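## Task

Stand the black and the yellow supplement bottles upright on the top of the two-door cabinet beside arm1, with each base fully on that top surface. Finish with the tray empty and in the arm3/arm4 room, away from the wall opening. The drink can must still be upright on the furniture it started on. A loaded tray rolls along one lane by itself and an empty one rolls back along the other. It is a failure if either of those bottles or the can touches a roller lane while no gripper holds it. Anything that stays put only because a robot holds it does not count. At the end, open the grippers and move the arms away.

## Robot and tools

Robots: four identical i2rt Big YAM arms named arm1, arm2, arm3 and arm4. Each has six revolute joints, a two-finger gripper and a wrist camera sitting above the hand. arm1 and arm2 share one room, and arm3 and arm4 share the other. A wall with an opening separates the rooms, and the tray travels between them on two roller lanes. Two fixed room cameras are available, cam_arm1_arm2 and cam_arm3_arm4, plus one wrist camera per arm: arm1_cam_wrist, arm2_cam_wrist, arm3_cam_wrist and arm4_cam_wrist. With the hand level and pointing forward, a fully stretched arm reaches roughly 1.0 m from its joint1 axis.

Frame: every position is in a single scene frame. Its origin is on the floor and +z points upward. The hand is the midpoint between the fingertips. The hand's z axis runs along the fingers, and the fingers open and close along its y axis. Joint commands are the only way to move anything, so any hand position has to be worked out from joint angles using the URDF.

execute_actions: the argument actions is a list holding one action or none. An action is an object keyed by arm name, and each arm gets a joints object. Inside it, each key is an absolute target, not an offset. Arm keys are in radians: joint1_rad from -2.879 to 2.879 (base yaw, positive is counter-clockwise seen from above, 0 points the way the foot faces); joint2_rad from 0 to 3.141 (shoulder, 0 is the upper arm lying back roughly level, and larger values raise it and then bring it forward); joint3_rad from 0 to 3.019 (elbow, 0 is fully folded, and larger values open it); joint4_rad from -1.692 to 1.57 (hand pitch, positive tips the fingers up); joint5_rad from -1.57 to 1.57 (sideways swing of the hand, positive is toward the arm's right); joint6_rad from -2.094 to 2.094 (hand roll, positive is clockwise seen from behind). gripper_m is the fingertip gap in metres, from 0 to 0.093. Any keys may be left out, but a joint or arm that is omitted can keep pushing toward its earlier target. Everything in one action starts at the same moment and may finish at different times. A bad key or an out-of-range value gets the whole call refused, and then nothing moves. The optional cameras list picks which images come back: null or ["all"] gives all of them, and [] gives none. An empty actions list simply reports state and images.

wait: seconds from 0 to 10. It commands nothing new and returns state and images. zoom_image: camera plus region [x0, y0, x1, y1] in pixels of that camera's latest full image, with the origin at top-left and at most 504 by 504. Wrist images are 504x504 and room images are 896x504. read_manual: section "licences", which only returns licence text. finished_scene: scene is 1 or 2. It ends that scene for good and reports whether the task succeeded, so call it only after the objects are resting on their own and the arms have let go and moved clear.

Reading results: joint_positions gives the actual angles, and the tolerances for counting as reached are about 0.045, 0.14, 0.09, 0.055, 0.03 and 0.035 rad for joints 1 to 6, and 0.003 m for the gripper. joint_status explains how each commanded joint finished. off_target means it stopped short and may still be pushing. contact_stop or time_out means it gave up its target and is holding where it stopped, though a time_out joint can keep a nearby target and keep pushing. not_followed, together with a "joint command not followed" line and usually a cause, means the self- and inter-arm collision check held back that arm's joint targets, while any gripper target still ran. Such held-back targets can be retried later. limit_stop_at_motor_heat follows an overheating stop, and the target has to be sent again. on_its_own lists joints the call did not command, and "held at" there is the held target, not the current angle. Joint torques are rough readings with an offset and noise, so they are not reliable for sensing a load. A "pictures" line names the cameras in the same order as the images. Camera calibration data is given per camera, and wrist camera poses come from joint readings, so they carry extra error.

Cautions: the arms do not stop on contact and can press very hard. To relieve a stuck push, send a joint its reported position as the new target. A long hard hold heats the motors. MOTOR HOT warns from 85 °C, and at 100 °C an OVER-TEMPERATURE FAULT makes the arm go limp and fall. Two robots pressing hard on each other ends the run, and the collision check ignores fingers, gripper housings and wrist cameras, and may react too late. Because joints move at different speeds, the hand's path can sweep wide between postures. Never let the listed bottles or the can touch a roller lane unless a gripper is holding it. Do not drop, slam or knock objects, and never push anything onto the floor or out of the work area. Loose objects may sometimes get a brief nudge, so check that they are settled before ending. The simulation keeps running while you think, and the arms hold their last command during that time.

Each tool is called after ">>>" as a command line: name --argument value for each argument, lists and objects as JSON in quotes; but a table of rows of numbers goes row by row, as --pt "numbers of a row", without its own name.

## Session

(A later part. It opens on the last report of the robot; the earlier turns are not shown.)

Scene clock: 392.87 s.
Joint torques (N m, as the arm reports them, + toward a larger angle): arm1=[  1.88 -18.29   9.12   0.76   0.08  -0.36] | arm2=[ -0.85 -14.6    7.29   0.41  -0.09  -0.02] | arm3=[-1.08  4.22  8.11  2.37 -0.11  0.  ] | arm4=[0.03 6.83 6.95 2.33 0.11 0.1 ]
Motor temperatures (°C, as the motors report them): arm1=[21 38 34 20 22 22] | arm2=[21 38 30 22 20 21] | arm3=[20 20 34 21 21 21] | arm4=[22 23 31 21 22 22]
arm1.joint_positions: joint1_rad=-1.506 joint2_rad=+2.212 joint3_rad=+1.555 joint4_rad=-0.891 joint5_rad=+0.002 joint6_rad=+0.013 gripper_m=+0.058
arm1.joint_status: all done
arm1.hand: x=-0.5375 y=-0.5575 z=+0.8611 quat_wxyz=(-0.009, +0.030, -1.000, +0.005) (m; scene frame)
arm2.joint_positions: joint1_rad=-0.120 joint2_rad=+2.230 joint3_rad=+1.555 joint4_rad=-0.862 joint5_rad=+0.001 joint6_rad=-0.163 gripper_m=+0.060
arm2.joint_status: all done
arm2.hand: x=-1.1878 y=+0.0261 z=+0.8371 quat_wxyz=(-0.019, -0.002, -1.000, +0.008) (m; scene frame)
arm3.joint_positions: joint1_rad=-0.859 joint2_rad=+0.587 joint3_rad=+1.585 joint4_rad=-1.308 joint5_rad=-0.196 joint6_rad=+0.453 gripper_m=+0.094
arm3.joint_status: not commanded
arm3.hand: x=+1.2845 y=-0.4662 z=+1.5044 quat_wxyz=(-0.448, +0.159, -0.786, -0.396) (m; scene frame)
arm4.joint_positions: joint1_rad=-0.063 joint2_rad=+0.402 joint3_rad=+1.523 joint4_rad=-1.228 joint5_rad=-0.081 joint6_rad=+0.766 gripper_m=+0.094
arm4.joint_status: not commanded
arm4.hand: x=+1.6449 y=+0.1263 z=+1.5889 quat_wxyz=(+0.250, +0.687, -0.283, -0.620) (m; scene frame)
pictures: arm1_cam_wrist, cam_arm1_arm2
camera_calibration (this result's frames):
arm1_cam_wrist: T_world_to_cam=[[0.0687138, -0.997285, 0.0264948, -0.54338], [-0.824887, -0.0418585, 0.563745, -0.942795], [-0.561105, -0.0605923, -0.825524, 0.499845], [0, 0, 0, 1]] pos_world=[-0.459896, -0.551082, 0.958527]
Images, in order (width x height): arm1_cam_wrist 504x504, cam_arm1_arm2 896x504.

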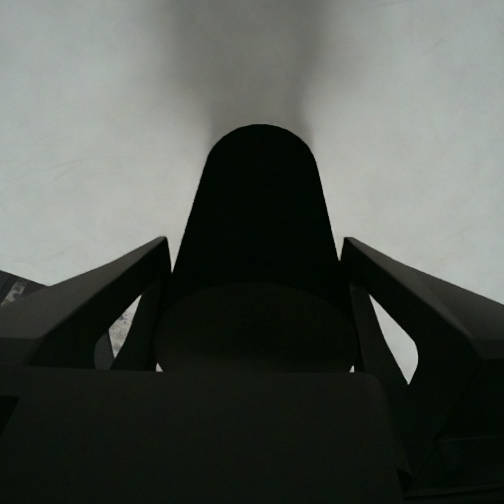

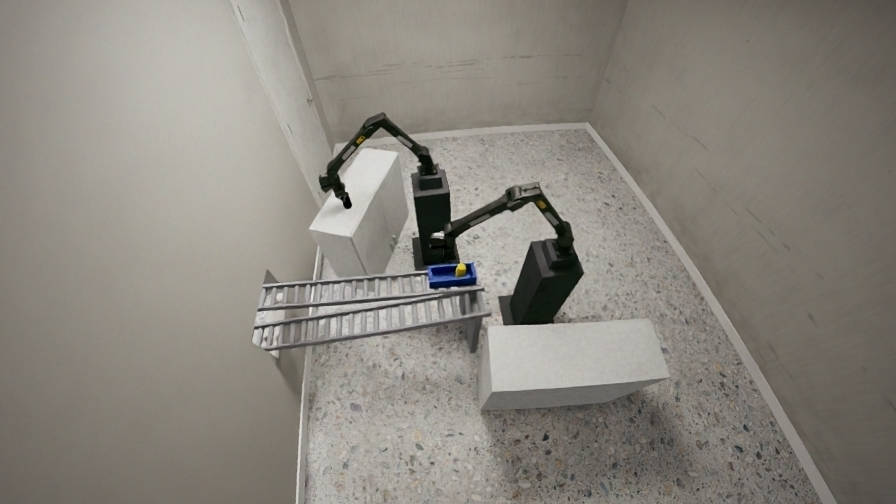

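>>> zoom_image --camera "cam_arm1_arm2" --region '[310, 160, 390, 240]'

>>> zoom_image --camera "arm1_cam_wrist" --region '[150, 60, 370, 280]'

Region (310, 160, 390, 240) of cam_arm1_arm2's 896x504 image, scaled by 6.300, with more detail than that image has.

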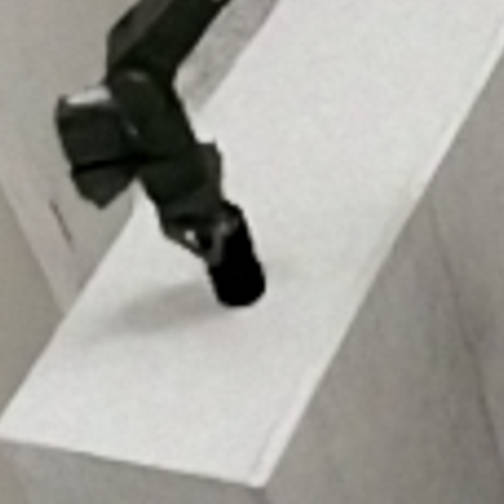

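Region (150, 60, 370, 280) of arm1_cam_wrist's 504x504 image, scaled by 2.291, with more detail than that image has.

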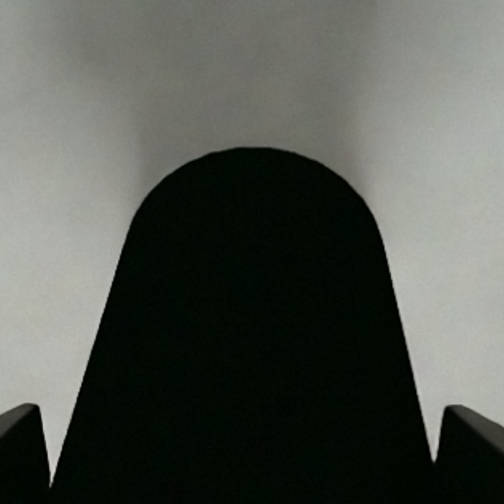

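>>> execute_actions --actions '[{"arm1": {"joints": {"joint2_rad": 2.25}}}]' --cameras '["arm1_cam_wrist", "cam_arm1_arm2"]'

Scene clock: 400.10 s.
Joint torques (N m, as the arm reports them, + toward a larger angle): arm1=[  1.89 -16.79   8.88   0.77   0.03  -0.34] | arm2=[ -0.87 -14.48   7.32   0.4   -0.09  -0.02] | arm3=[-2.33  2.9   7.95  2.34 -0.16 -0.01] | arm4=[0.03 6.82 7.   2.22 0.11 0.03]
Motor temperatures (°C, as the motors report them): arm1=[21 38 33 20 22 22] | arm2=[21 38 30 22 20 21] | arm3=[20 20 34 21 21 21] | arm4=[22 23 31 21 22 22]
arm1.joint_positions: joint1_rad=-1.506 joint2_rad=+2.222 joint3_rad=+1.555 joint4_rad=-0.888 joint5_rad=+0.002 joint6_rad=+0.013 gripper_m=+0.058
arm1.joint_status: all done
arm1.hand: x=-0.5386 y=-0.5577 z=+0.8555 quat_wxyz=(-0.006, +0.030, -1.000, +0.006) (m; scene frame)
arm2.joint_positions: joint1_rad=-0.120 joint2_rad=+2.230 joint3_rad=+1.555 joint4_rad=-0.862 joint5_rad=+0.001 joint6_rad=-0.163 gripper_m=+0.060
arm2.joint_status: not commanded
arm2.hand: x=-1.1878 y=+0.0261 z=+0.8371 quat_wxyz=(-0.019, -0.002, -1.000, +0.008) (m; scene frame)
arm3.joint_positions: joint1_rad=-0.859 joint2_rad=+0.587 joint3_rad=+1.585 joint4_rad=-1.308 joint5_rad=-0.196 joint6_rad=+0.453 gripper_m=+0.094
arm3.joint_status: not commanded
arm3.hand: x=+1.2845 y=-0.4662 z=+1.5044 quat_wxyz=(-0.448, +0.159, -0.786, -0.396) (m; scene frame)
arm4.joint_positions: joint1_rad=-0.063 joint2_rad=+0.402 joint3_rad=+1.523 joint4_rad=-1.228 joint5_rad=-0.081 joint6_rad=+0.766 gripper_m=+0.094
arm4.joint_status: not commanded
arm4.hand: x=+1.6449 y=+0.1263 z=+1.5889 quat_wxyz=(+0.250, +0.687, -0.283, -0.620) (m; scene frame)
pictures: arm1_cam_wrist, cam_arm1_arm2
camera_calibration (this result's frames):
arm1_cam_wrist: T_world_to_cam=[[0.0688106, -0.997277, 0.026515, -0.543249], [-0.821659, -0.0415793, 0.568461, -0.94262], [-0.565811, -0.0609024, -0.822283, 0.489054], [0, 0, 0, 1]] pos_world=[-0.460419, -0.551179, 0.952388]
Images, in order (width x height): arm1_cam_wrist 504x504, cam_arm1_arm2 896x504.

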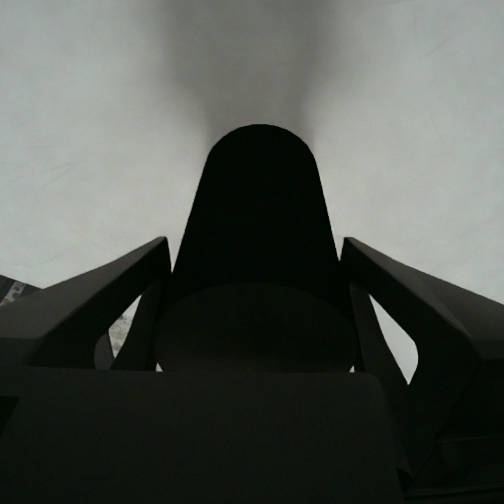

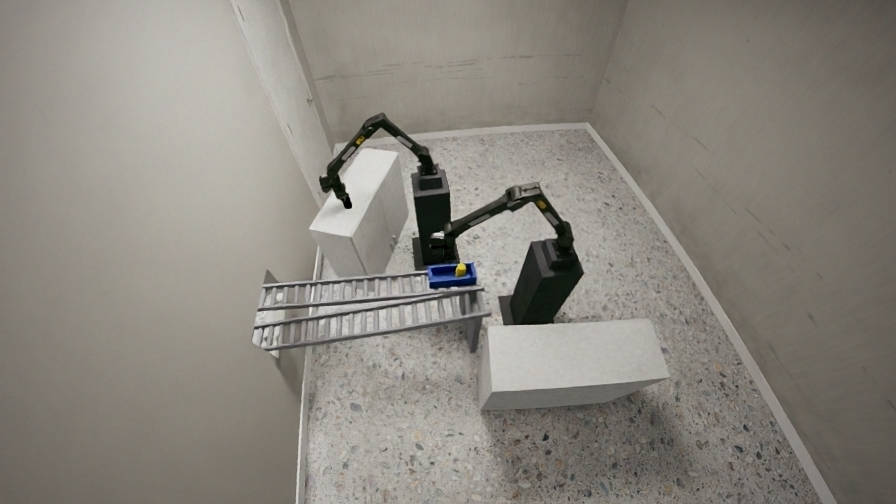

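>>> execute_actions --actions '[{"arm1": {"joints": {"gripper_m": 0.09, "joint2_rad": 2.222}}}]' --cameras '["arm1_cam_wrist"]'

Scene clock: 405.33 s.
Joint torques (N m, as the arm reports them, + toward a larger angle): arm1=[  1.82 -18.94   8.9    0.67   0.09  -0.34] | arm2=[ -0.84 -14.48   7.32   0.4   -0.09  -0.02] | arm3=[-1.03  3.29  7.88  2.23 -0.13  0.07] | arm4=[0.01 6.37 7.09 2.25 0.1  0.08]
Motor temperatures (°C, as the motors report them): arm1=[21 38 33 20 22 22] | arm2=[21 37 30 22 20 21] | arm3=[20 20 34 21 21 21] | arm4=[22 23 32 21 22 22]
arm1.joint_positions: joint1_rad=-1.506 joint2_rad=+2.222 joint3_rad=+1.555 joint4_rad=-0.888 joint5_rad=+0.002 joint6_rad=+0.013 gripper_m=+0.090
arm1.joint_status: all done
arm1.hand: x=-0.5385 y=-0.5576 z=+0.8557 quat_wxyz=(-0.006, +0.030, -1.000, +0.005) (m; scene frame)
arm2.joint_positions: joint1_rad=-0.120 joint2_rad=+2.230 joint3_rad=+1.555 joint4_rad=-0.862 joint5_rad=+0.001 joint6_rad=-0.163 gripper_m=+0.060
arm2.joint_status: not commanded
arm2.hand: x=-1.1878 y=+0.0261 z=+0.8371 quat_wxyz=(-0.019, -0.002, -1.000, +0.008) (m; scene frame)
arm3.joint_positions: joint1_rad=-0.859 joint2_rad=+0.587 joint3_rad=+1.585 joint4_rad=-1.308 joint5_rad=-0.196 joint6_rad=+0.453 gripper_m=+0.094
arm3.joint_status: not commanded
arm3.hand: x=+1.2845 y=-0.4662 z=+1.5044 quat_wxyz=(-0.448, +0.159, -0.786, -0.396) (m; scene frame)
arm4.joint_positions: joint1_rad=-0.063 joint2_rad=+0.402 joint3_rad=+1.523 joint4_rad=-1.228 joint5_rad=-0.081 joint6_rad=+0.766 gripper_m=+0.094
arm4.joint_status: not commanded
arm4.hand: x=+1.6449 y=+0.1263 z=+1.5889 quat_wxyz=(+0.250, +0.687, -0.283, -0.620) (m; scene frame)
pictures: arm1_cam_wrist
camera_calibration (this result's frames):
arm1_cam_wrist: T_world_to_cam=[[0.0688091, -0.997288, 0.0261324, -0.542866], [-0.821859, -0.0418176, 0.568154, -0.942655], [-0.56552, -0.0605713, -0.822507, 0.48982], [0, 0, 0, 1]] pos_world=[-0.460373, -0.551144, 0.952641]
Images, in order (width x height): arm1_cam_wrist 504x504.

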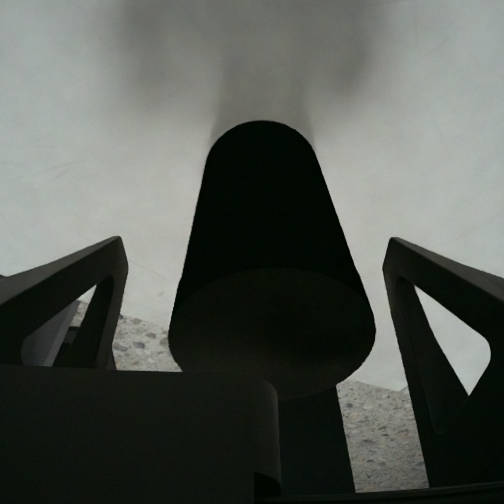

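>>> execute_actions --actions '[{"arm1": {"joints": {"gripper_m": 0.093, "joint2_rad": 2.09}}, "arm2": {"joints": {"joint1_rad": 0.354, "joint2_rad": 2.12, "joint4_rad": -1.01, "joint6_rad": 0.31}}}]' --cameras '["arm1_cam_wrist", "arm2_cam_wrist", "cam_arm1_arm2"]'

Scene clock: 422.53 s.
Joint torques (N m, as the arm reports them, + toward a larger angle): arm1=[  2.11 -16.87   9.96   0.91   0.06  -0.3 ] | arm2=[ -0.78 -14.64   7.8    0.36   0.09   0.2 ] | arm3=[-1.67  3.94  7.89  2.33 -0.14  0.03] | arm4=[-0.66  6.52  6.86  2.28  0.1   0.05]
Motor temperatures (°C, as the motors report them): arm1=[21 39 32 20 22 22] | arm2=[21 37 31 22 20 21] | arm3=[20 20 34 21 21 21] | arm4=[22 23 32 22 22 22]
arm1.joint_positions: joint1_rad=-1.506 joint2_rad=+2.071 joint3_rad=+1.555 joint4_rad=-0.888 joint5_rad=+0.002 joint6_rad=+0.013 gripper_m=+0.093
arm1.joint_status: all done
arm1.hand: x=-0.5114 y=-0.5548 z=+0.9465 quat_wxyz=(-0.081, +0.030, -0.996, +0.002) (m; scene frame)
arm2.joint_positions: joint1_rad=+0.349 joint2_rad=+2.112 joint3_rad=+1.555 joint4_rad=-1.003 joint5_rad=-0.001 joint6_rad=+0.301 gripper_m=+0.060
arm2.joint_status: all done
arm2.hand: x=-1.2182 y=+0.3082 z=+0.9030 quat_wxyz=(-0.008, +0.000, -1.000, +0.003) (m; scene frame)
arm3.joint_positions: joint1_rad=-0.859 joint2_rad=+0.587 joint3_rad=+1.585 joint4_rad=-1.308 joint5_rad=-0.196 joint6_rad=+0.453 gripper_m=+0.094
arm3.joint_status: not commanded
arm3.hand: x=+1.2845 y=-0.4662 z=+1.5044 quat_wxyz=(-0.448, +0.159, -0.786, -0.396) (m; scene frame)
arm4.joint_positions: joint1_rad=-0.063 joint2_rad=+0.402 joint3_rad=+1.523 joint4_rad=-1.228 joint5_rad=-0.081 joint6_rad=+0.766 gripper_m=+0.094
arm4.joint_status: not commanded
arm4.hand: x=+1.6449 y=+0.1263 z=+1.5889 quat_wxyz=(+0.250, +0.687, -0.283, -0.620) (m; scene frame)
pictures: arm1_cam_wrist, arm2_cam_wrist, cam_arm1_arm2
camera_calibration (this result's frames):
arm1_cam_wrist: T_world_to_cam=[[0.0663616, -0.997472, 0.0254179, -0.544954], [-0.897723, -0.0485673, 0.437875, -0.891128], [-0.435533, -0.0518763, -0.898677, 0.723379], [0, 0, 0, 1]] pos_world=[-0.448767, -0.549329, 1.05414]
arm2_cam_wrist: T_world_to_cam=[[-0.000463616, -0.999992, 0.00393158, 0.301995], [-0.816217, 0.00264986, 0.577739, -1.51259], [-0.577745, -0.00294117, -0.816212, 0.158063], [0, 0, 0, 1]] pos_world=[-1.14314, 0.306465, 1.00171]
Images, in order (width x height): arm1_cam_wrist 504x504, arm2_cam_wrist 504x504, cam_arm1_arm2 896x504.

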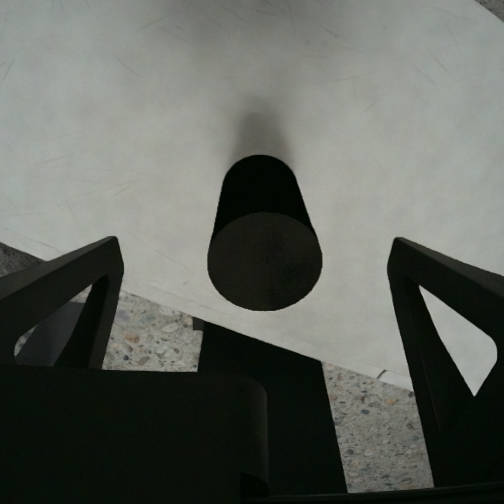

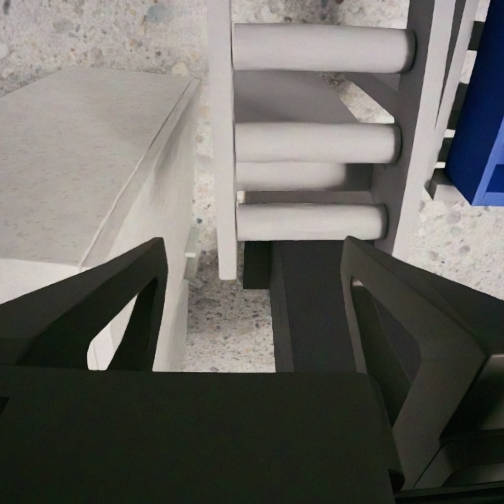

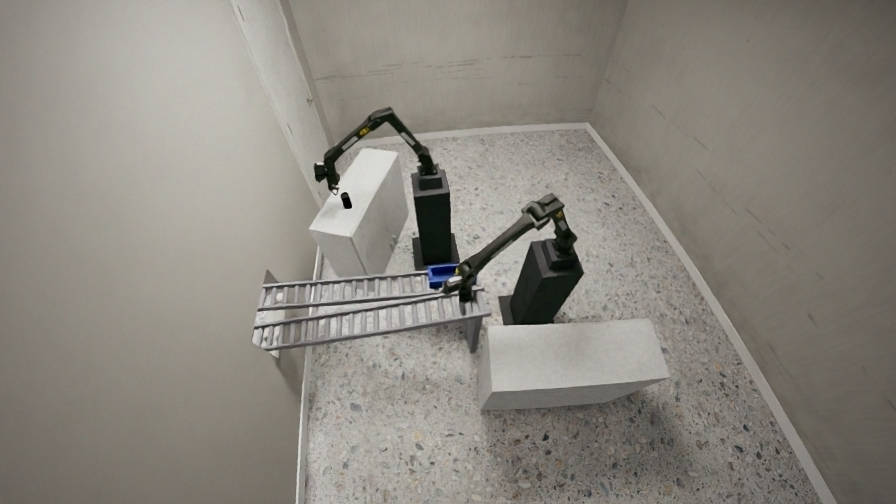

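>>> execute_actions --actions '[{"arm1": {"joints": {"joint1_rad": 0.172, "joint2_rad": 2.12, "joint3_rad": 1.675, "joint4_rad": -1.105, "joint5_rad": 0.0, "joint6_rad": 0.2, "gripper_m": 0.09}}}]' --cameras '["arm1_cam_wrist", "cam_arm1_arm2"]'

Scene clock: 449.57 s.
Joint torques (N m, as the arm reports them, + toward a larger angle): arm1=[  0.81 -18.19  10.21   0.29   0.22  -0.07] | arm2=[ -0.78 -14.76   7.77   0.35   0.09   0.2 ] | arm3=[-1.58  3.43  7.77  2.29 -0.11  0.06] | arm4=[-0.05  6.69  6.94  2.18  0.1   0.06]
Motor temperatures (°C, as the motors report them): arm1=[21 38 33 20 22 22] | arm2=[21 37 32 22 20 21] | arm3=[20 20 35 21 21 21] | arm4=[22 23 32 22 22 22]
arm1.joint_positions: joint1_rad=+0.182 joint2_rad=+2.111 joint3_rad=+1.658 joint4_rad=-1.097 joint5_rad=-0.002 joint6_rad=+0.185 gripper_m=+0.090
arm1.joint_status: all done
arm1.hand: x=-1.2635 y=+0.0122 z=+0.9521 quat_wxyz=(+0.000, +0.709, -0.705, -0.007) (m; scene frame)
arm2.joint_positions: joint1_rad=+0.349 joint2_rad=+2.112 joint3_rad=+1.555 joint4_rad=-1.003 joint5_rad=-0.001 joint6_rad=+0.301 gripper_m=+0.060
arm2.joint_status: not commanded
arm2.hand: x=-1.2182 y=+0.3082 z=+0.9030 quat_wxyz=(-0.008, +0.000, -1.000, +0.003) (m; scene frame)
arm3.joint_positions: joint1_rad=-0.859 joint2_rad=+0.587 joint3_rad=+1.585 joint4_rad=-1.308 joint5_rad=-0.196 joint6_rad=+0.453 gripper_m=+0.094
arm3.joint_status: not commanded
arm3.hand: x=+1.2845 y=-0.4662 z=+1.5044 quat_wxyz=(-0.448, +0.159, -0.786, -0.396) (m; scene frame)
arm4.joint_positions: joint1_rad=-0.063 joint2_rad=+0.402 joint3_rad=+1.523 joint4_rad=-1.228 joint5_rad=-0.081 joint6_rad=+0.766 gripper_m=+0.094
arm4.joint_status: not commanded
arm4.hand: x=+1.6449 y=+0.1263 z=+1.5889 quat_wxyz=(+0.250, +0.687, -0.283, -0.620) (m; scene frame)
pictures: arm1_cam_wrist, cam_arm1_arm2
camera_calibration (this result's frames):
arm1_cam_wrist: T_world_to_cam=[[0.999877, 0.0148432, 0.00511069, 1.25685], [0.0092971, -0.822223, 0.56909, -0.510694], [0.0126492, -0.568972, -0.82226, 0.930153], [0, 0, 0, 1]] pos_world=[-1.26371, 0.0906712, 1.04903]
Images, in order (width x height): arm1_cam_wrist 504x504, cam_arm1_arm2 896x504.

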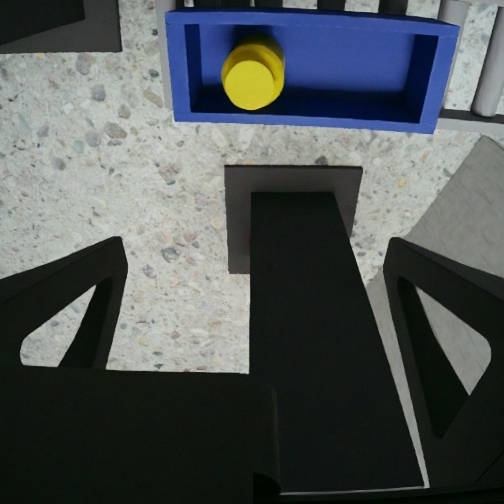

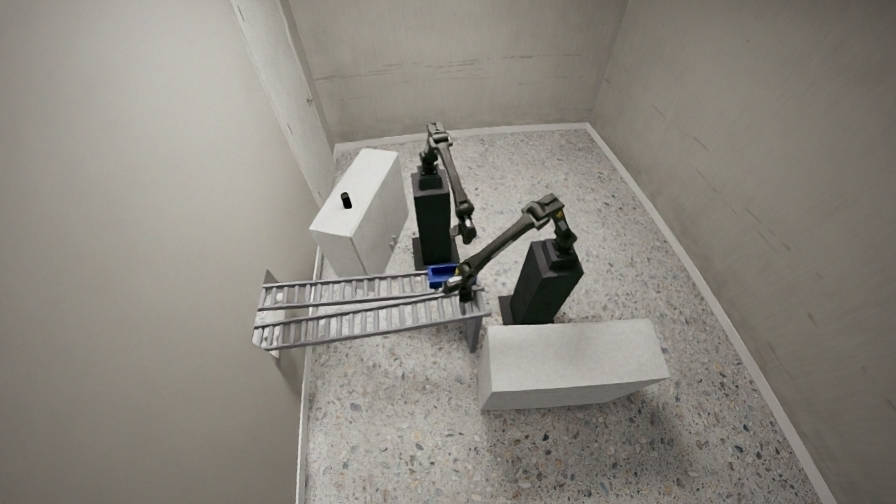

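>>> execute_actions --actions '[{"arm1": {"joints": {"joint2_rad": 2.675, "joint3_rad": 1.803, "joint4_rad": -0.656, "gripper_m": 0.09}}}]' --cameras '["arm1_cam_wrist", "cam_arm1_arm2"]'

Scene clock: 472.97 s.
Joint torques (N m, as the arm reports them, + toward a larger angle): arm1=[  0.95 -20.3    8.06   0.74   0.19  -0.05] | arm2=[ -0.77 -14.74   7.76   0.35   0.09   0.2 ] | arm3=[-0.85  3.91  8.04  2.11 -0.15  0.05] | arm4=[-0.22  6.81  6.96  2.18  0.14  0.06]
Motor temperatures (°C, as the motors report them): arm1=[21 39 34 20 22 22] | arm2=[21 38 32 22 20 21] | arm3=[20 20 35 21 21 21] | arm4=[22 23 32 22 22 22]
arm1.joint_positions: joint1_rad=+0.182 joint2_rad=+2.672 joint3_rad=+1.782 joint4_rad=-0.662 joint5_rad=-0.002 joint6_rad=+0.185 gripper_m=+0.090
arm1.joint_status: all done
arm1.hand: x=-1.2671 y=+0.0206 z=+0.6430 quat_wxyz=(+0.001, +0.709, -0.705, -0.006) (m; scene frame)
arm2.joint_positions: joint1_rad=+0.349 joint2_rad=+2.112 joint3_rad=+1.555 joint4_rad=-1.003 joint5_rad=-0.001 joint6_rad=+0.301 gripper_m=+0.060
arm2.joint_status: not commanded
arm2.hand: x=-1.2182 y=+0.3082 z=+0.9030 quat_wxyz=(-0.008, +0.000, -1.000, +0.003) (m; scene frame)
arm3.joint_positions: joint1_rad=-0.859 joint2_rad=+0.587 joint3_rad=+1.585 joint4_rad=-1.308 joint5_rad=-0.196 joint6_rad=+0.453 gripper_m=+0.094
arm3.joint_status: not commanded
arm3.hand: x=+1.2845 y=-0.4662 z=+1.5044 quat_wxyz=(-0.448, +0.159, -0.786, -0.396) (m; scene frame)
arm4.joint_positions: joint1_rad=-0.063 joint2_rad=+0.402 joint3_rad=+1.523 joint4_rad=-1.228 joint5_rad=-0.081 joint6_rad=+0.766 gripper_m=+0.094
arm4.joint_status: not commanded
arm4.hand: x=+1.6449 y=+0.1263 z=+1.5889 quat_wxyz=(+0.250, +0.687, -0.283, -0.620) (m; scene frame)
pictures: arm1_cam_wrist, cam_arm1_arm2
camera_calibration (this result's frames):
arm1_cam_wrist: T_world_to_cam=[[0.999879, 0.0144921, 0.00557286, 1.26155], [0.00871164, -0.820729, 0.571251, -0.330016], [0.0128525, -0.571134, -0.820756, 0.680105], [0, 0, 0, 1]] pos_world=[-1.26726, 0.0992945, 0.739692]
Images, in order (width x height): arm1_cam_wrist 504x504, cam_arm1_arm2 896x504.

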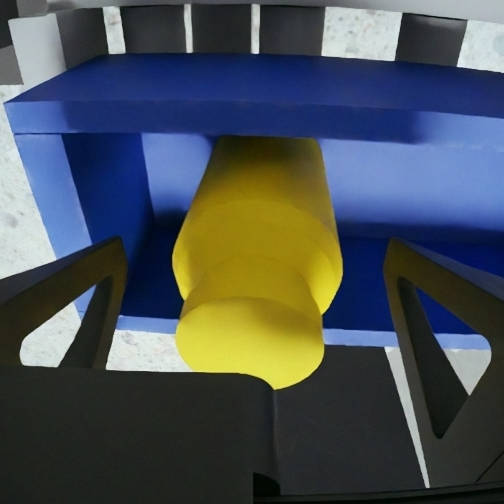

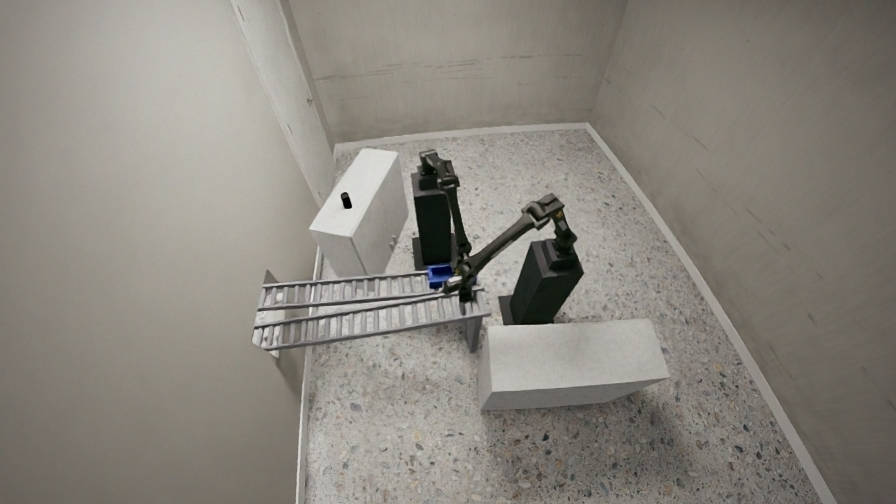

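>>> execute_actions --actions '[{"arm1": {"joints": {"joint4_rad": -0.712}}}]' --cameras '["arm1_cam_wrist"]'

>>> execute_actions --actions '[{"arm1": {"joints": {"gripper_m": 0.015}}}]' --cameras '["arm1_cam_wrist"]'

Scene clock: 503.17 s.
Joint torques (N m, as the arm reports them, + toward a larger angle): arm1=[  0.94 -20.22   7.93   0.14   0.18  -0.04] | arm2=[ -0.76 -14.76   7.77   0.35   0.09   0.2 ] | arm3=[-1.88  3.22  8.11  2.26 -0.13  0.09] | arm4=[0.46 6.72 6.8  2.19 0.15 0.04]
Motor temperatures (°C, as the motors report them): arm1=[21 42 32 20 22 22] | arm2=[21 38 32 22 20 21] | arm3=[20 20 35 21 21 21] | arm4=[22 23 32 22 22 22]
arm1.joint_positions: joint1_rad=+0.182 joint2_rad=+2.672 joint3_rad=+1.782 joint4_rad=-0.704 joint5_rad=-0.002 joint6_rad=+0.185 gripper_m=+0.090
arm1.joint_status: all done
arm1.hand: x=-1.2651 y=+0.0105 z=+0.6431 quat_wxyz=(+0.012, +0.709, -0.705, +0.011) (m; scene frame)
arm2.joint_positions: joint1_rad=+0.349 joint2_rad=+2.112 joint3_rad=+1.555 joint4_rad=-1.003 joint5_rad=-0.001 joint6_rad=+0.301 gripper_m=+0.060
arm2.joint_status: not commanded
arm2.hand: x=-1.2182 y=+0.3082 z=+0.9030 quat_wxyz=(-0.008, +0.000, -1.000, +0.003) (m; scene frame)
arm3.joint_positions: joint1_rad=-0.859 joint2_rad=+0.587 joint3_rad=+1.585 joint4_rad=-1.308 joint5_rad=-0.196 joint6_rad=+0.453 gripper_m=+0.094
arm3.joint_status: not commanded
arm3.hand: x=+1.2845 y=-0.4662 z=+1.5044 quat_wxyz=(-0.448, +0.159, -0.786, -0.396) (m; scene frame)
arm4.joint_positions: joint1_rad=-0.063 joint2_rad=+0.402 joint3_rad=+1.523 joint4_rad=-1.228 joint5_rad=-0.081 joint6_rad=+0.766 gripper_m=+0.094
arm4.joint_status: not commanded
arm4.hand: x=+1.6449 y=+0.1263 z=+1.5889 quat_wxyz=(+0.250, +0.687, -0.283, -0.620) (m; scene frame)
pictures: arm1_cam_wrist
camera_calibration (this result's frames):
arm1_cam_wrist: T_world_to_cam=[[0.999803, 0.0151288, 0.0128849, 1.25494], [0.00426027, -0.796497, 0.604628, -0.365772], [0.0194101, -0.604454, -0.796404, 0.667382], [0, 0, 0, 1]] pos_world=[-1.26609, 0.0930797, 0.736492]
Images, in order (width x height): arm1_cam_wrist 504x504.

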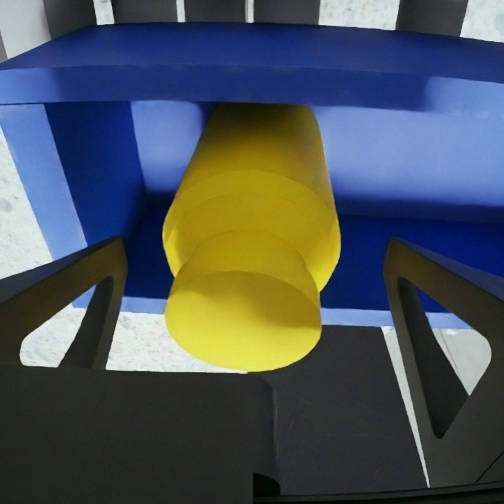

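Scene clock: 504.07 s.
Joint torques (N m, as the arm reports them, + toward a larger angle): arm1=[  0.85 -20.17   7.68   0.32   0.08  -0.09] | arm2=[ -0.77 -14.79   7.77   0.35   0.09   0.2 ] | arm3=[-1.36  3.51  8.1   2.09 -0.18  0.02] | arm4=[-0.3   6.59  7.02  2.1   0.11  0.01]
Motor temperatures (°C, as the motors report them): arm1=[21 42 32 20 22 22] | arm2=[21 38 32 22 20 21] | arm3=[20 20 35 21 21 21] | arm4=[22 23 32 22 22 22]
arm1.joint_positions: joint1_rad=+0.181 joint2_rad=+2.668 joint3_rad=+1.787 joint4_rad=-0.712 joint5_rad=+0.001 joint6_rad=+0.187 gripper_m=+0.045
arm1.joint_status: gripper_m off_target (ended at +0.045, target +0.015)
arm1.hand: x=-1.2644 y=+0.0137 z=+0.6472 quat_wxyz=(+0.011, +0.708, -0.706, +0.011) (m; scene frame)
arm2.joint_positions: joint1_rad=+0.349 joint2_rad=+2.112 joint3_rad=+1.555 joint4_rad=-1.003 joint5_rad=-0.001 joint6_rad=+0.301 gripper_m=+0.060
arm2.joint_status: not commanded
arm2.hand: x=-1.2182 y=+0.3082 z=+0.9030 quat_wxyz=(-0.008, +0.000, -1.000, +0.003) (m; scene frame)
arm3.joint_positions: joint1_rad=-0.859 joint2_rad=+0.587 joint3_rad=+1.585 joint4_rad=-1.308 joint5_rad=-0.196 joint6_rad=+0.453 gripper_m=+0.094
arm3.joint_status: not commanded
arm3.hand: x=+1.2845 y=-0.4662 z=+1.5044 quat_wxyz=(-0.448, +0.159, -0.786, -0.396) (m; scene frame)
arm4.joint_positions: joint1_rad=-0.063 joint2_rad=+0.402 joint3_rad=+1.523 joint4_rad=-1.228 joint5_rad=-0.081 joint6_rad=+0.766 gripper_m=+0.094
arm4.joint_status: not commanded
arm4.hand: x=+1.6449 y=+0.1263 z=+1.5889 quat_wxyz=(+0.250, +0.687, -0.283, -0.620) (m; scene frame)
pictures: arm1_cam_wrist
camera_calibration (this result's frames):
arm1_cam_wrist: T_world_to_cam=[[0.999801, 0.012502, 0.0155486, 1.25248], [0.000613008, -0.798203, 0.602388, -0.368801], [0.019942, -0.602259, -0.798052, 0.67423], [0, 0, 0, 1]] pos_world=[-1.26545, 0.0960247, 0.740757]
Images, in order (width x height): arm1_cam_wrist 504x504.

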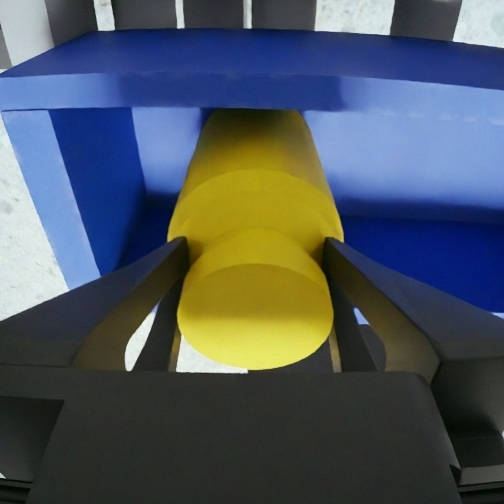

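>>> execute_actions --actions '[{"arm1": {"joints": {"joint2_rad": 2.42, "joint4_rad": -0.82}}}]' --cameras '["arm1_cam_wrist", "cam_arm1_arm2"]'

Scene clock: 529.60 s.
Joint torques (N m, as the arm reports them, + toward a larger angle): arm1=[  1.28 -20.85   9.3    0.59   0.07  -0.07] | arm2=[ -0.8  -14.76   7.77   0.35   0.09   0.2 ] | arm3=[-1.33  3.11  7.89  2.12 -0.16  0.04] | arm4=[-0.29  6.62  7.01  2.15  0.13  0.05]
Motor temperatures (°C, as the motors report them): arm1=[21 43 31 20 22 22] | arm2=[21 39 33 22 20 21] | arm3=[20 20 36 21 21 21] | arm4=[22 23 33 22 22 22]
arm1.joint_positions: joint1_rad=+0.181 joint2_rad=+2.426 joint3_rad=+1.788 joint4_rad=-0.817 joint5_rad=+0.001 joint6_rad=+0.187 gripper_m=+0.045
arm1.joint_status: all done
arm1.hand: x=-1.2748 y=+0.0741 z=+0.8002 quat_wxyz=(-0.028, +0.706, -0.706, -0.046) (m; scene frame)
arm2.joint_positions: joint1_rad=+0.349 joint2_rad=+2.112 joint3_rad=+1.555 joint4_rad=-1.003 joint5_rad=-0.001 joint6_rad=+0.301 gripper_m=+0.060
arm2.joint_status: not commanded
arm2.hand: x=-1.2182 y=+0.3082 z=+0.9030 quat_wxyz=(-0.008, +0.000, -1.000, +0.003) (m; scene frame)
arm3.joint_positions: joint1_rad=-0.859 joint2_rad=+0.587 joint3_rad=+1.585 joint4_rad=-1.308 joint5_rad=-0.196 joint6_rad=+0.453 gripper_m=+0.094
arm3.joint_status: not commanded
arm3.hand: x=+1.2845 y=-0.4662 z=+1.5044 quat_wxyz=(-0.448, +0.159, -0.786, -0.396) (m; scene frame)
arm4.joint_positions: joint1_rad=-0.063 joint2_rad=+0.402 joint3_rad=+1.523 joint4_rad=-1.228 joint5_rad=-0.081 joint6_rad=+0.766 gripper_m=+0.094
arm4.joint_status: not commanded
arm4.hand: x=+1.6449 y=+0.1263 z=+1.5889 quat_wxyz=(+0.250, +0.687, -0.283, -0.620) (m; scene frame)
pictures: arm1_cam_wrist, cam_arm1_arm2
camera_calibration (this result's frames):
arm1_cam_wrist: T_world_to_cam=[[0.999903, 0.0104785, -0.00913808, 1.27977], [0.0136093, -0.872112, 0.489118, -0.300099], [-0.0028442, -0.489195, -0.87217, 0.854876], [0, 0, 0, 1]] pos_world=[-1.27313, 0.14307, 0.904075]
Images, in order (width x height): arm1_cam_wrist 504x504, cam_arm1_arm2 896x504.

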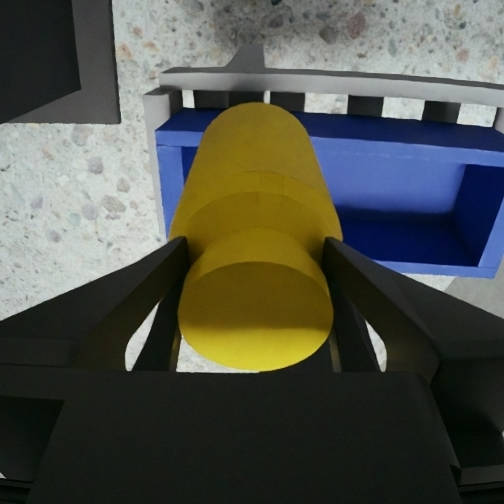

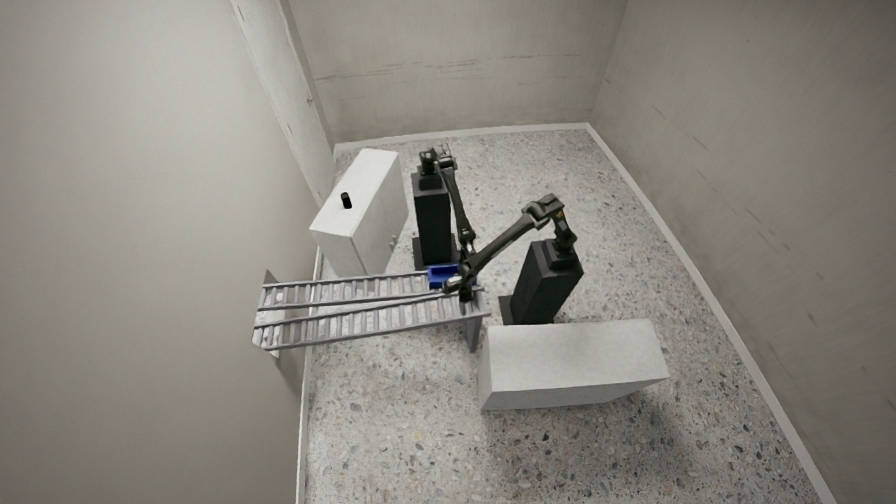

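>>> execute_actions --actions '[]'

Scene clock: 546.13 s.
Joint torques (N m, as the arm reports them, + toward a larger angle): arm1=[  0.9  -21.9    9.25   0.64   0.09  -0.07] | arm2=[ -0.77 -14.75   7.77   0.34   0.09   0.2 ] | arm3=[-1.75  3.78  8.04  2.09 -0.07  0.03] | arm4=[-0.26  6.66  7.03  2.26  0.13  0.04]
Motor temperatures (°C, as the motors report them): arm1=[21 44 33 20 22 22] | arm2=[21 39 33 22 20 21] | arm3=[20 20 36 21 21 21] | arm4=[22 23 33 22 22 22]
arm1.joint_positions: joint1_rad=+0.181 joint2_rad=+2.426 joint3_rad=+1.788 joint4_rad=-0.817 joint5_rad=+0.001 joint6_rad=+0.187 gripper_m=+0.045
arm1.joint_status: all done
arm1.hand: x=-1.2748 y=+0.0741 z=+0.8002 quat_wxyz=(-0.028, +0.706, -0.706, -0.046) (m; scene frame)
arm2.joint_positions: joint1_rad=+0.349 joint2_rad=+2.112 joint3_rad=+1.555 joint4_rad=-1.003 joint5_rad=-0.001 joint6_rad=+0.301 gripper_m=+0.060
arm2.joint_status: not commanded
arm2.hand: x=-1.2182 y=+0.3082 z=+0.9030 quat_wxyz=(-0.008, +0.000, -1.000, +0.003) (m; scene frame)
arm3.joint_positions: joint1_rad=-0.859 joint2_rad=+0.587 joint3_rad=+1.585 joint4_rad=-1.308 joint5_rad=-0.196 joint6_rad=+0.453 gripper_m=+0.094
arm3.joint_status: not commanded
arm3.hand: x=+1.2845 y=-0.4662 z=+1.5044 quat_wxyz=(-0.448, +0.159, -0.786, -0.396) (m; scene frame)
arm4.joint_positions: joint1_rad=-0.063 joint2_rad=+0.402 joint3_rad=+1.523 joint4_rad=-1.228 joint5_rad=-0.081 joint6_rad=+0.766 gripper_m=+0.094
arm4.joint_status: not commanded
arm4.hand: x=+1.6449 y=+0.1263 z=+1.5889 quat_wxyz=(+0.250, +0.687, -0.283, -0.620) (m; scene frame)
pictures: arm1_cam_wrist, arm2_cam_wrist, arm3_cam_wrist, arm4_cam_wrist, cam_arm1_arm2, cam_arm3_arm4
camera_calibration (this result's frames):
arm1_cam_wrist: T_world_to_cam=[[0.999903, 0.0104785, -0.00913808, 1.27977], [0.0136093, -0.872112, 0.489118, -0.300099], [-0.0028442, -0.489195, -0.87217, 0.854876], [0, 0, 0, 1]] pos_world=[-1.27313, 0.14307, 0.904075]
arm2_cam_wrist: T_world_to_cam=[[-0.000463616, -0.999992, 0.00393158, 0.301995], [-0.816217, 0.00264986, 0.577739, -1.51259], [-0.577745, -0.00294117, -0.816212, 0.158063], [0, 0, 0, 1]] pos_world=[-1.14314, 0.306465, 1.00171]
arm4_cam_wrist: T_world_to_cam=[[0.0912732, 0.71715, -0.690916, 0.85557], [0.632776, -0.577501, -0.515837, -0.145412], [-0.768937, -0.390113, -0.506506, 2.24516], [0, 0, 0, 1]] pos_world=[1.74031, 0.178316, 1.6533]
Images, in order (width x height): arm1_cam_wrist 504x504, arm2_cam_wrist 504x504, arm3_cam_wrist 504x504, arm4_cam_wrist 504x504, cam_arm1_arm2 896x504, cam_arm3_arm4 896x504.

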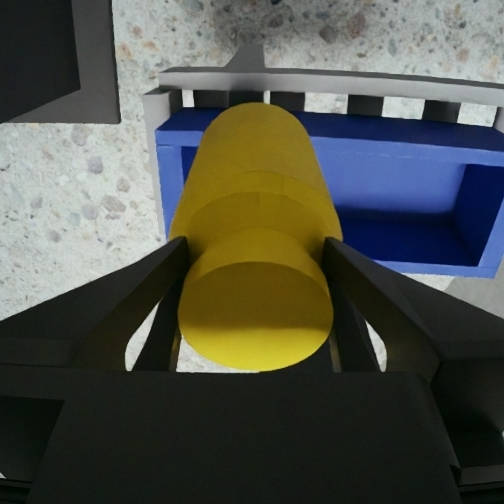

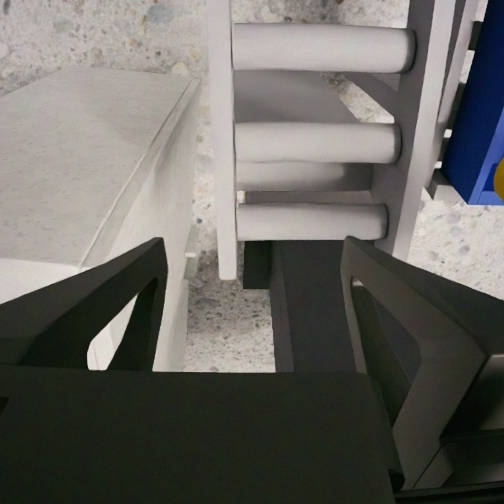

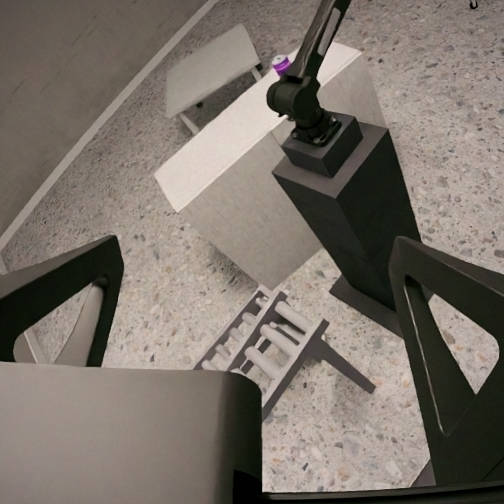

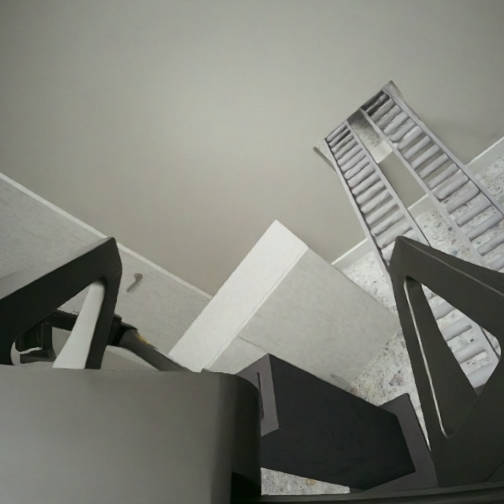

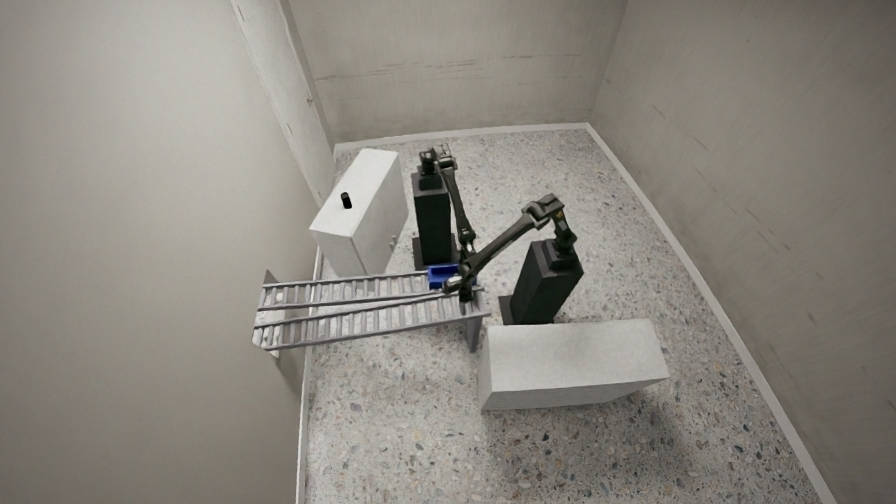

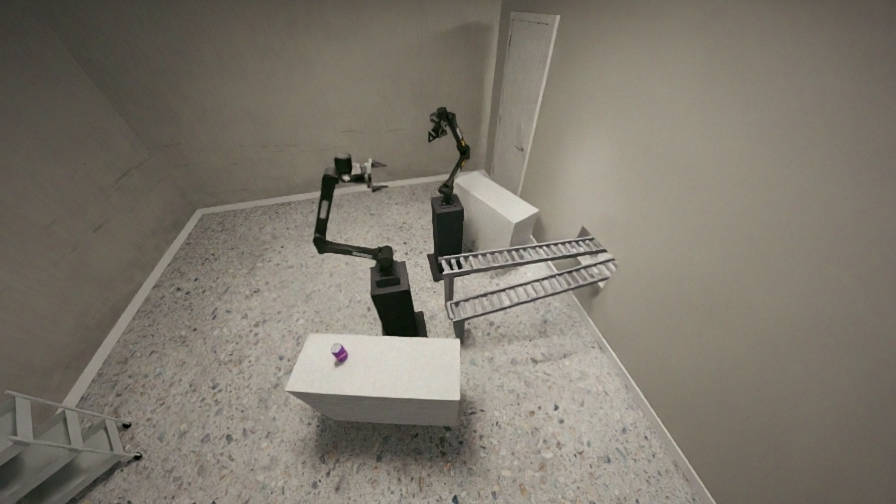

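>>> zoom_image --camera "cam_arm1_arm2" --region '[250, 120, 600, 360]'

Region (250, 120, 600, 360) of cam_arm1_arm2's 896x504 image, scaled by 1.440, with more detail than that image has; it fills the top 346 rows of this view, and the rest is white.

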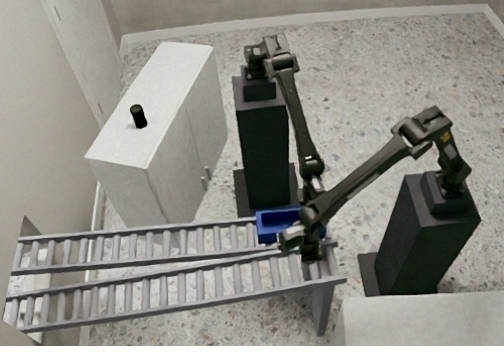

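>>> execute_actions --actions '[{"arm1": {"joints": {"joint1_rad": -1.32, "joint2_rad": 2.24, "joint3_rad": 1.86, "joint4_rad": -1.175}}}]' --cameras '["arm1_cam_wrist", "cam_arm1_arm2"]'

Scene clock: 595.37 s.
Joint torques (N m, as the arm reports them, + toward a larger angle): arm1=[  2.52 -20.98   9.47   0.15   0.1   -0.06] | arm2=[ -0.76 -14.71   7.77   0.34   0.09   0.2 ] | arm3=[-2.18  3.09  7.9   2.23 -0.16  0.02] | arm4=[-0.02  6.51  7.06  2.26  0.11  0.04]
Motor temperatures (°C, as the motors report them): arm1=[21 46 34 20 22 22] | arm2=[21 39 33 22 20 21] | arm3=[20 20 36 21 21 21] | arm4=[22 23 33 22 22 22]
arm1.joint_positions: joint1_rad=-1.327 joint2_rad=+2.242 joint3_rad=+1.856 joint4_rad=-1.166 joint5_rad=+0.002 joint6_rad=+0.187 gripper_m=+0.045
arm1.joint_status: all done
arm1.hand: x=-0.4980 y=-0.4345 z=+0.9409 quat_wxyz=(-0.007, +0.032, -0.999, +0.004) (m; scene frame)
arm2.joint_positions: joint1_rad=+0.349 joint2_rad=+2.112 joint3_rad=+1.555 joint4_rad=-1.003 joint5_rad=-0.001 joint6_rad=+0.301 gripper_m=+0.060
arm2.joint_status: not commanded
arm2.hand: x=-1.2182 y=+0.3082 z=+0.9030 quat_wxyz=(-0.008, +0.000, -1.000, +0.003) (m; scene frame)
arm3.joint_positions: joint1_rad=-0.859 joint2_rad=+0.587 joint3_rad=+1.585 joint4_rad=-1.308 joint5_rad=-0.196 joint6_rad=+0.453 gripper_m=+0.094
arm3.joint_status: not commanded
arm3.hand: x=+1.2845 y=-0.4662 z=+1.5044 quat_wxyz=(-0.448, +0.159, -0.786, -0.396) (m; scene frame)
arm4.joint_positions: joint1_rad=-0.063 joint2_rad=+0.402 joint3_rad=+1.523 joint4_rad=-1.228 joint5_rad=-0.081 joint6_rad=+0.766 gripper_m=+0.094
arm4.joint_status: not commanded
arm4.hand: x=+1.6449 y=+0.1263 z=+1.5889 quat_wxyz=(+0.250, +0.687, -0.283, -0.620) (m; scene frame)
pictures: arm1_cam_wrist, cam_arm1_arm2
camera_calibration (this result's frames):
arm1_cam_wrist: T_world_to_cam=[[0.0733618, -0.997042, 0.0229243, -0.419714], [-0.822574, -0.0474954, 0.566672, -0.954104], [-0.563906, -0.060429, -0.823625, 0.592204], [0, 0, 0, 1]] pos_world=[-0.420082, -0.428001, 1.03804]
Images, in order (width x height): arm1_cam_wrist 504x504, cam_arm1_arm2 896x504.

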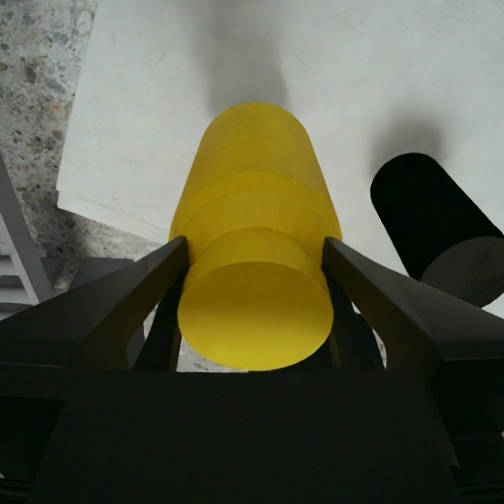

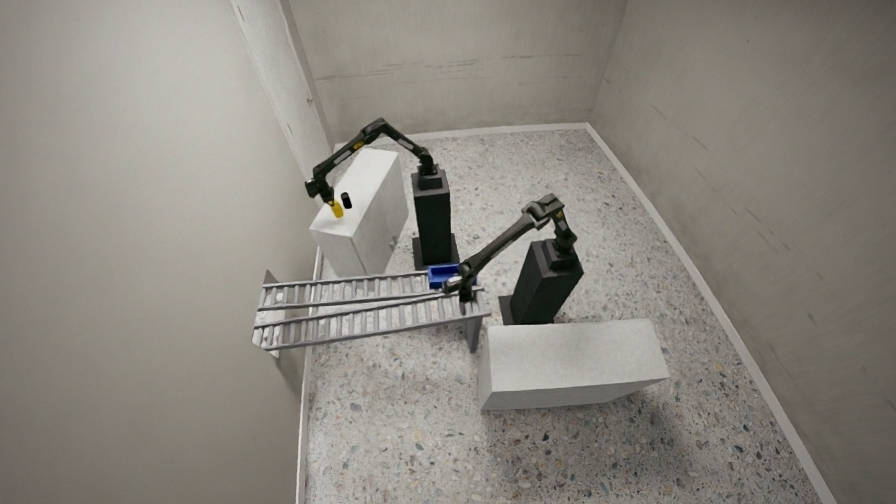

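>>> execute_actions --actions '[{"arm1": {"joints": {"joint2_rad": 2.32, "joint4_rad": -1.111}}, "arm2": {"joints": {"joint1_rad": -0.112, "joint2_rad": 2.36, "joint3_rad": 1.70, "joint4_rad": -0.90, "joint6_rad": -0.16}}}]' --cameras '["arm1_cam_wrist", "arm2_cam_wrist"]'

Scene clock: 626.80 s.
Joint torques (N m, as the arm reports them, + toward a larger angle): arm1=[  2.24 -21.37   9.3    0.65   0.13  -0.08] | arm2=[ -1.01 -18.12   7.09   0.61  -0.09  -0.02] | arm3=[-1.84  3.88  7.98  2.41 -0.14  0.05] | arm4=[0.37 6.79 7.13 2.22 0.1  0.05]
Motor temperatures (°C, as the motors report them): arm1=[21 46 34 20 22 22] | arm2=[21 40 33 22 20 21] | arm3=[20 20 37 21 21 21] | arm4=[22 23 33 22 22 22]
arm1.joint_positions: joint1_rad=-1.327 joint2_rad=+2.325 joint3_rad=+1.853 joint4_rad=-1.118 joint5_rad=+0.000 joint6_rad=+0.187 gripper_m=+0.045
arm1.joint_status: all done
arm1.hand: x=-0.5011 y=-0.4355 z=+0.8863 quat_wxyz=(+0.012, +0.032, -0.999, +0.007) (m; scene frame)
arm2.joint_positions: joint1_rad=-0.111 joint2_rad=+2.373 joint3_rad=+1.687 joint4_rad=-0.899 joint5_rad=+0.001 joint6_rad=-0.151 gripper_m=+0.060
arm2.joint_status: all done
arm2.hand: x=-1.1677 y=+0.0279 z=+0.7906 quat_wxyz=(+0.005, -0.004, -1.000, +0.005) (m; scene frame)
arm3.joint_positions: joint1_rad=-0.859 joint2_rad=+0.587 joint3_rad=+1.585 joint4_rad=-1.308 joint5_rad=-0.196 joint6_rad=+0.453 gripper_m=+0.094
arm3.joint_status: not commanded
arm3.hand: x=+1.2845 y=-0.4662 z=+1.5044 quat_wxyz=(-0.448, +0.159, -0.786, -0.396) (m; scene frame)
arm4.joint_positions: joint1_rad=-0.063 joint2_rad=+0.402 joint3_rad=+1.523 joint4_rad=-1.228 joint5_rad=-0.081 joint6_rad=+0.766 gripper_m=+0.094
arm4.joint_status: not commanded
arm4.hand: x=+1.6449 y=+0.1263 z=+1.5889 quat_wxyz=(+0.250, +0.687, -0.283, -0.620) (m; scene frame)
pictures: arm1_cam_wrist, arm2_cam_wrist
camera_calibration (this result's frames):
arm1_cam_wrist: T_world_to_cam=[[0.0739729, -0.996856, 0.0283988, -0.42376], [-0.801359, -0.0424675, 0.596675, -0.939469], [-0.593593, -0.0668954, -0.80198, 0.50853], [0, 0, 0, 1]] pos_world=[-0.419645, -0.428306, 0.980423]
arm2_cam_wrist: T_world_to_cam=[[-0.00932718, -0.999928, 0.00758591, 0.00885114], [-0.801248, 0.0120122, 0.598212, -1.40463], [-0.59826, -0.000498559, -0.801302, 0.0588991], [0, 0, 0, 1]] pos_world=[-1.09014, 0.0257526, 0.887397]
Images, in order (width x height): arm1_cam_wrist 504x504, arm2_cam_wrist 504x504.

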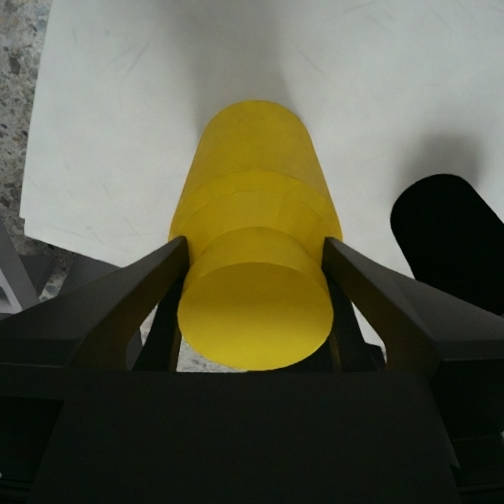

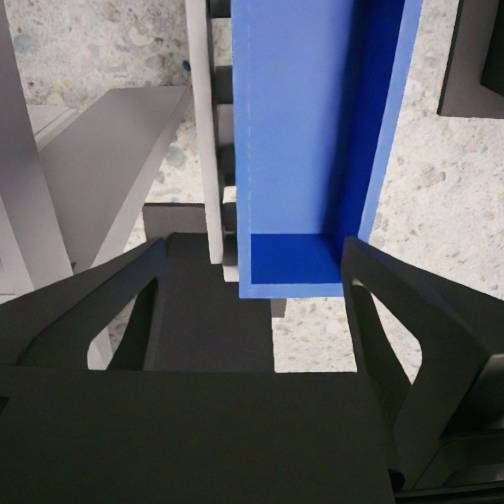

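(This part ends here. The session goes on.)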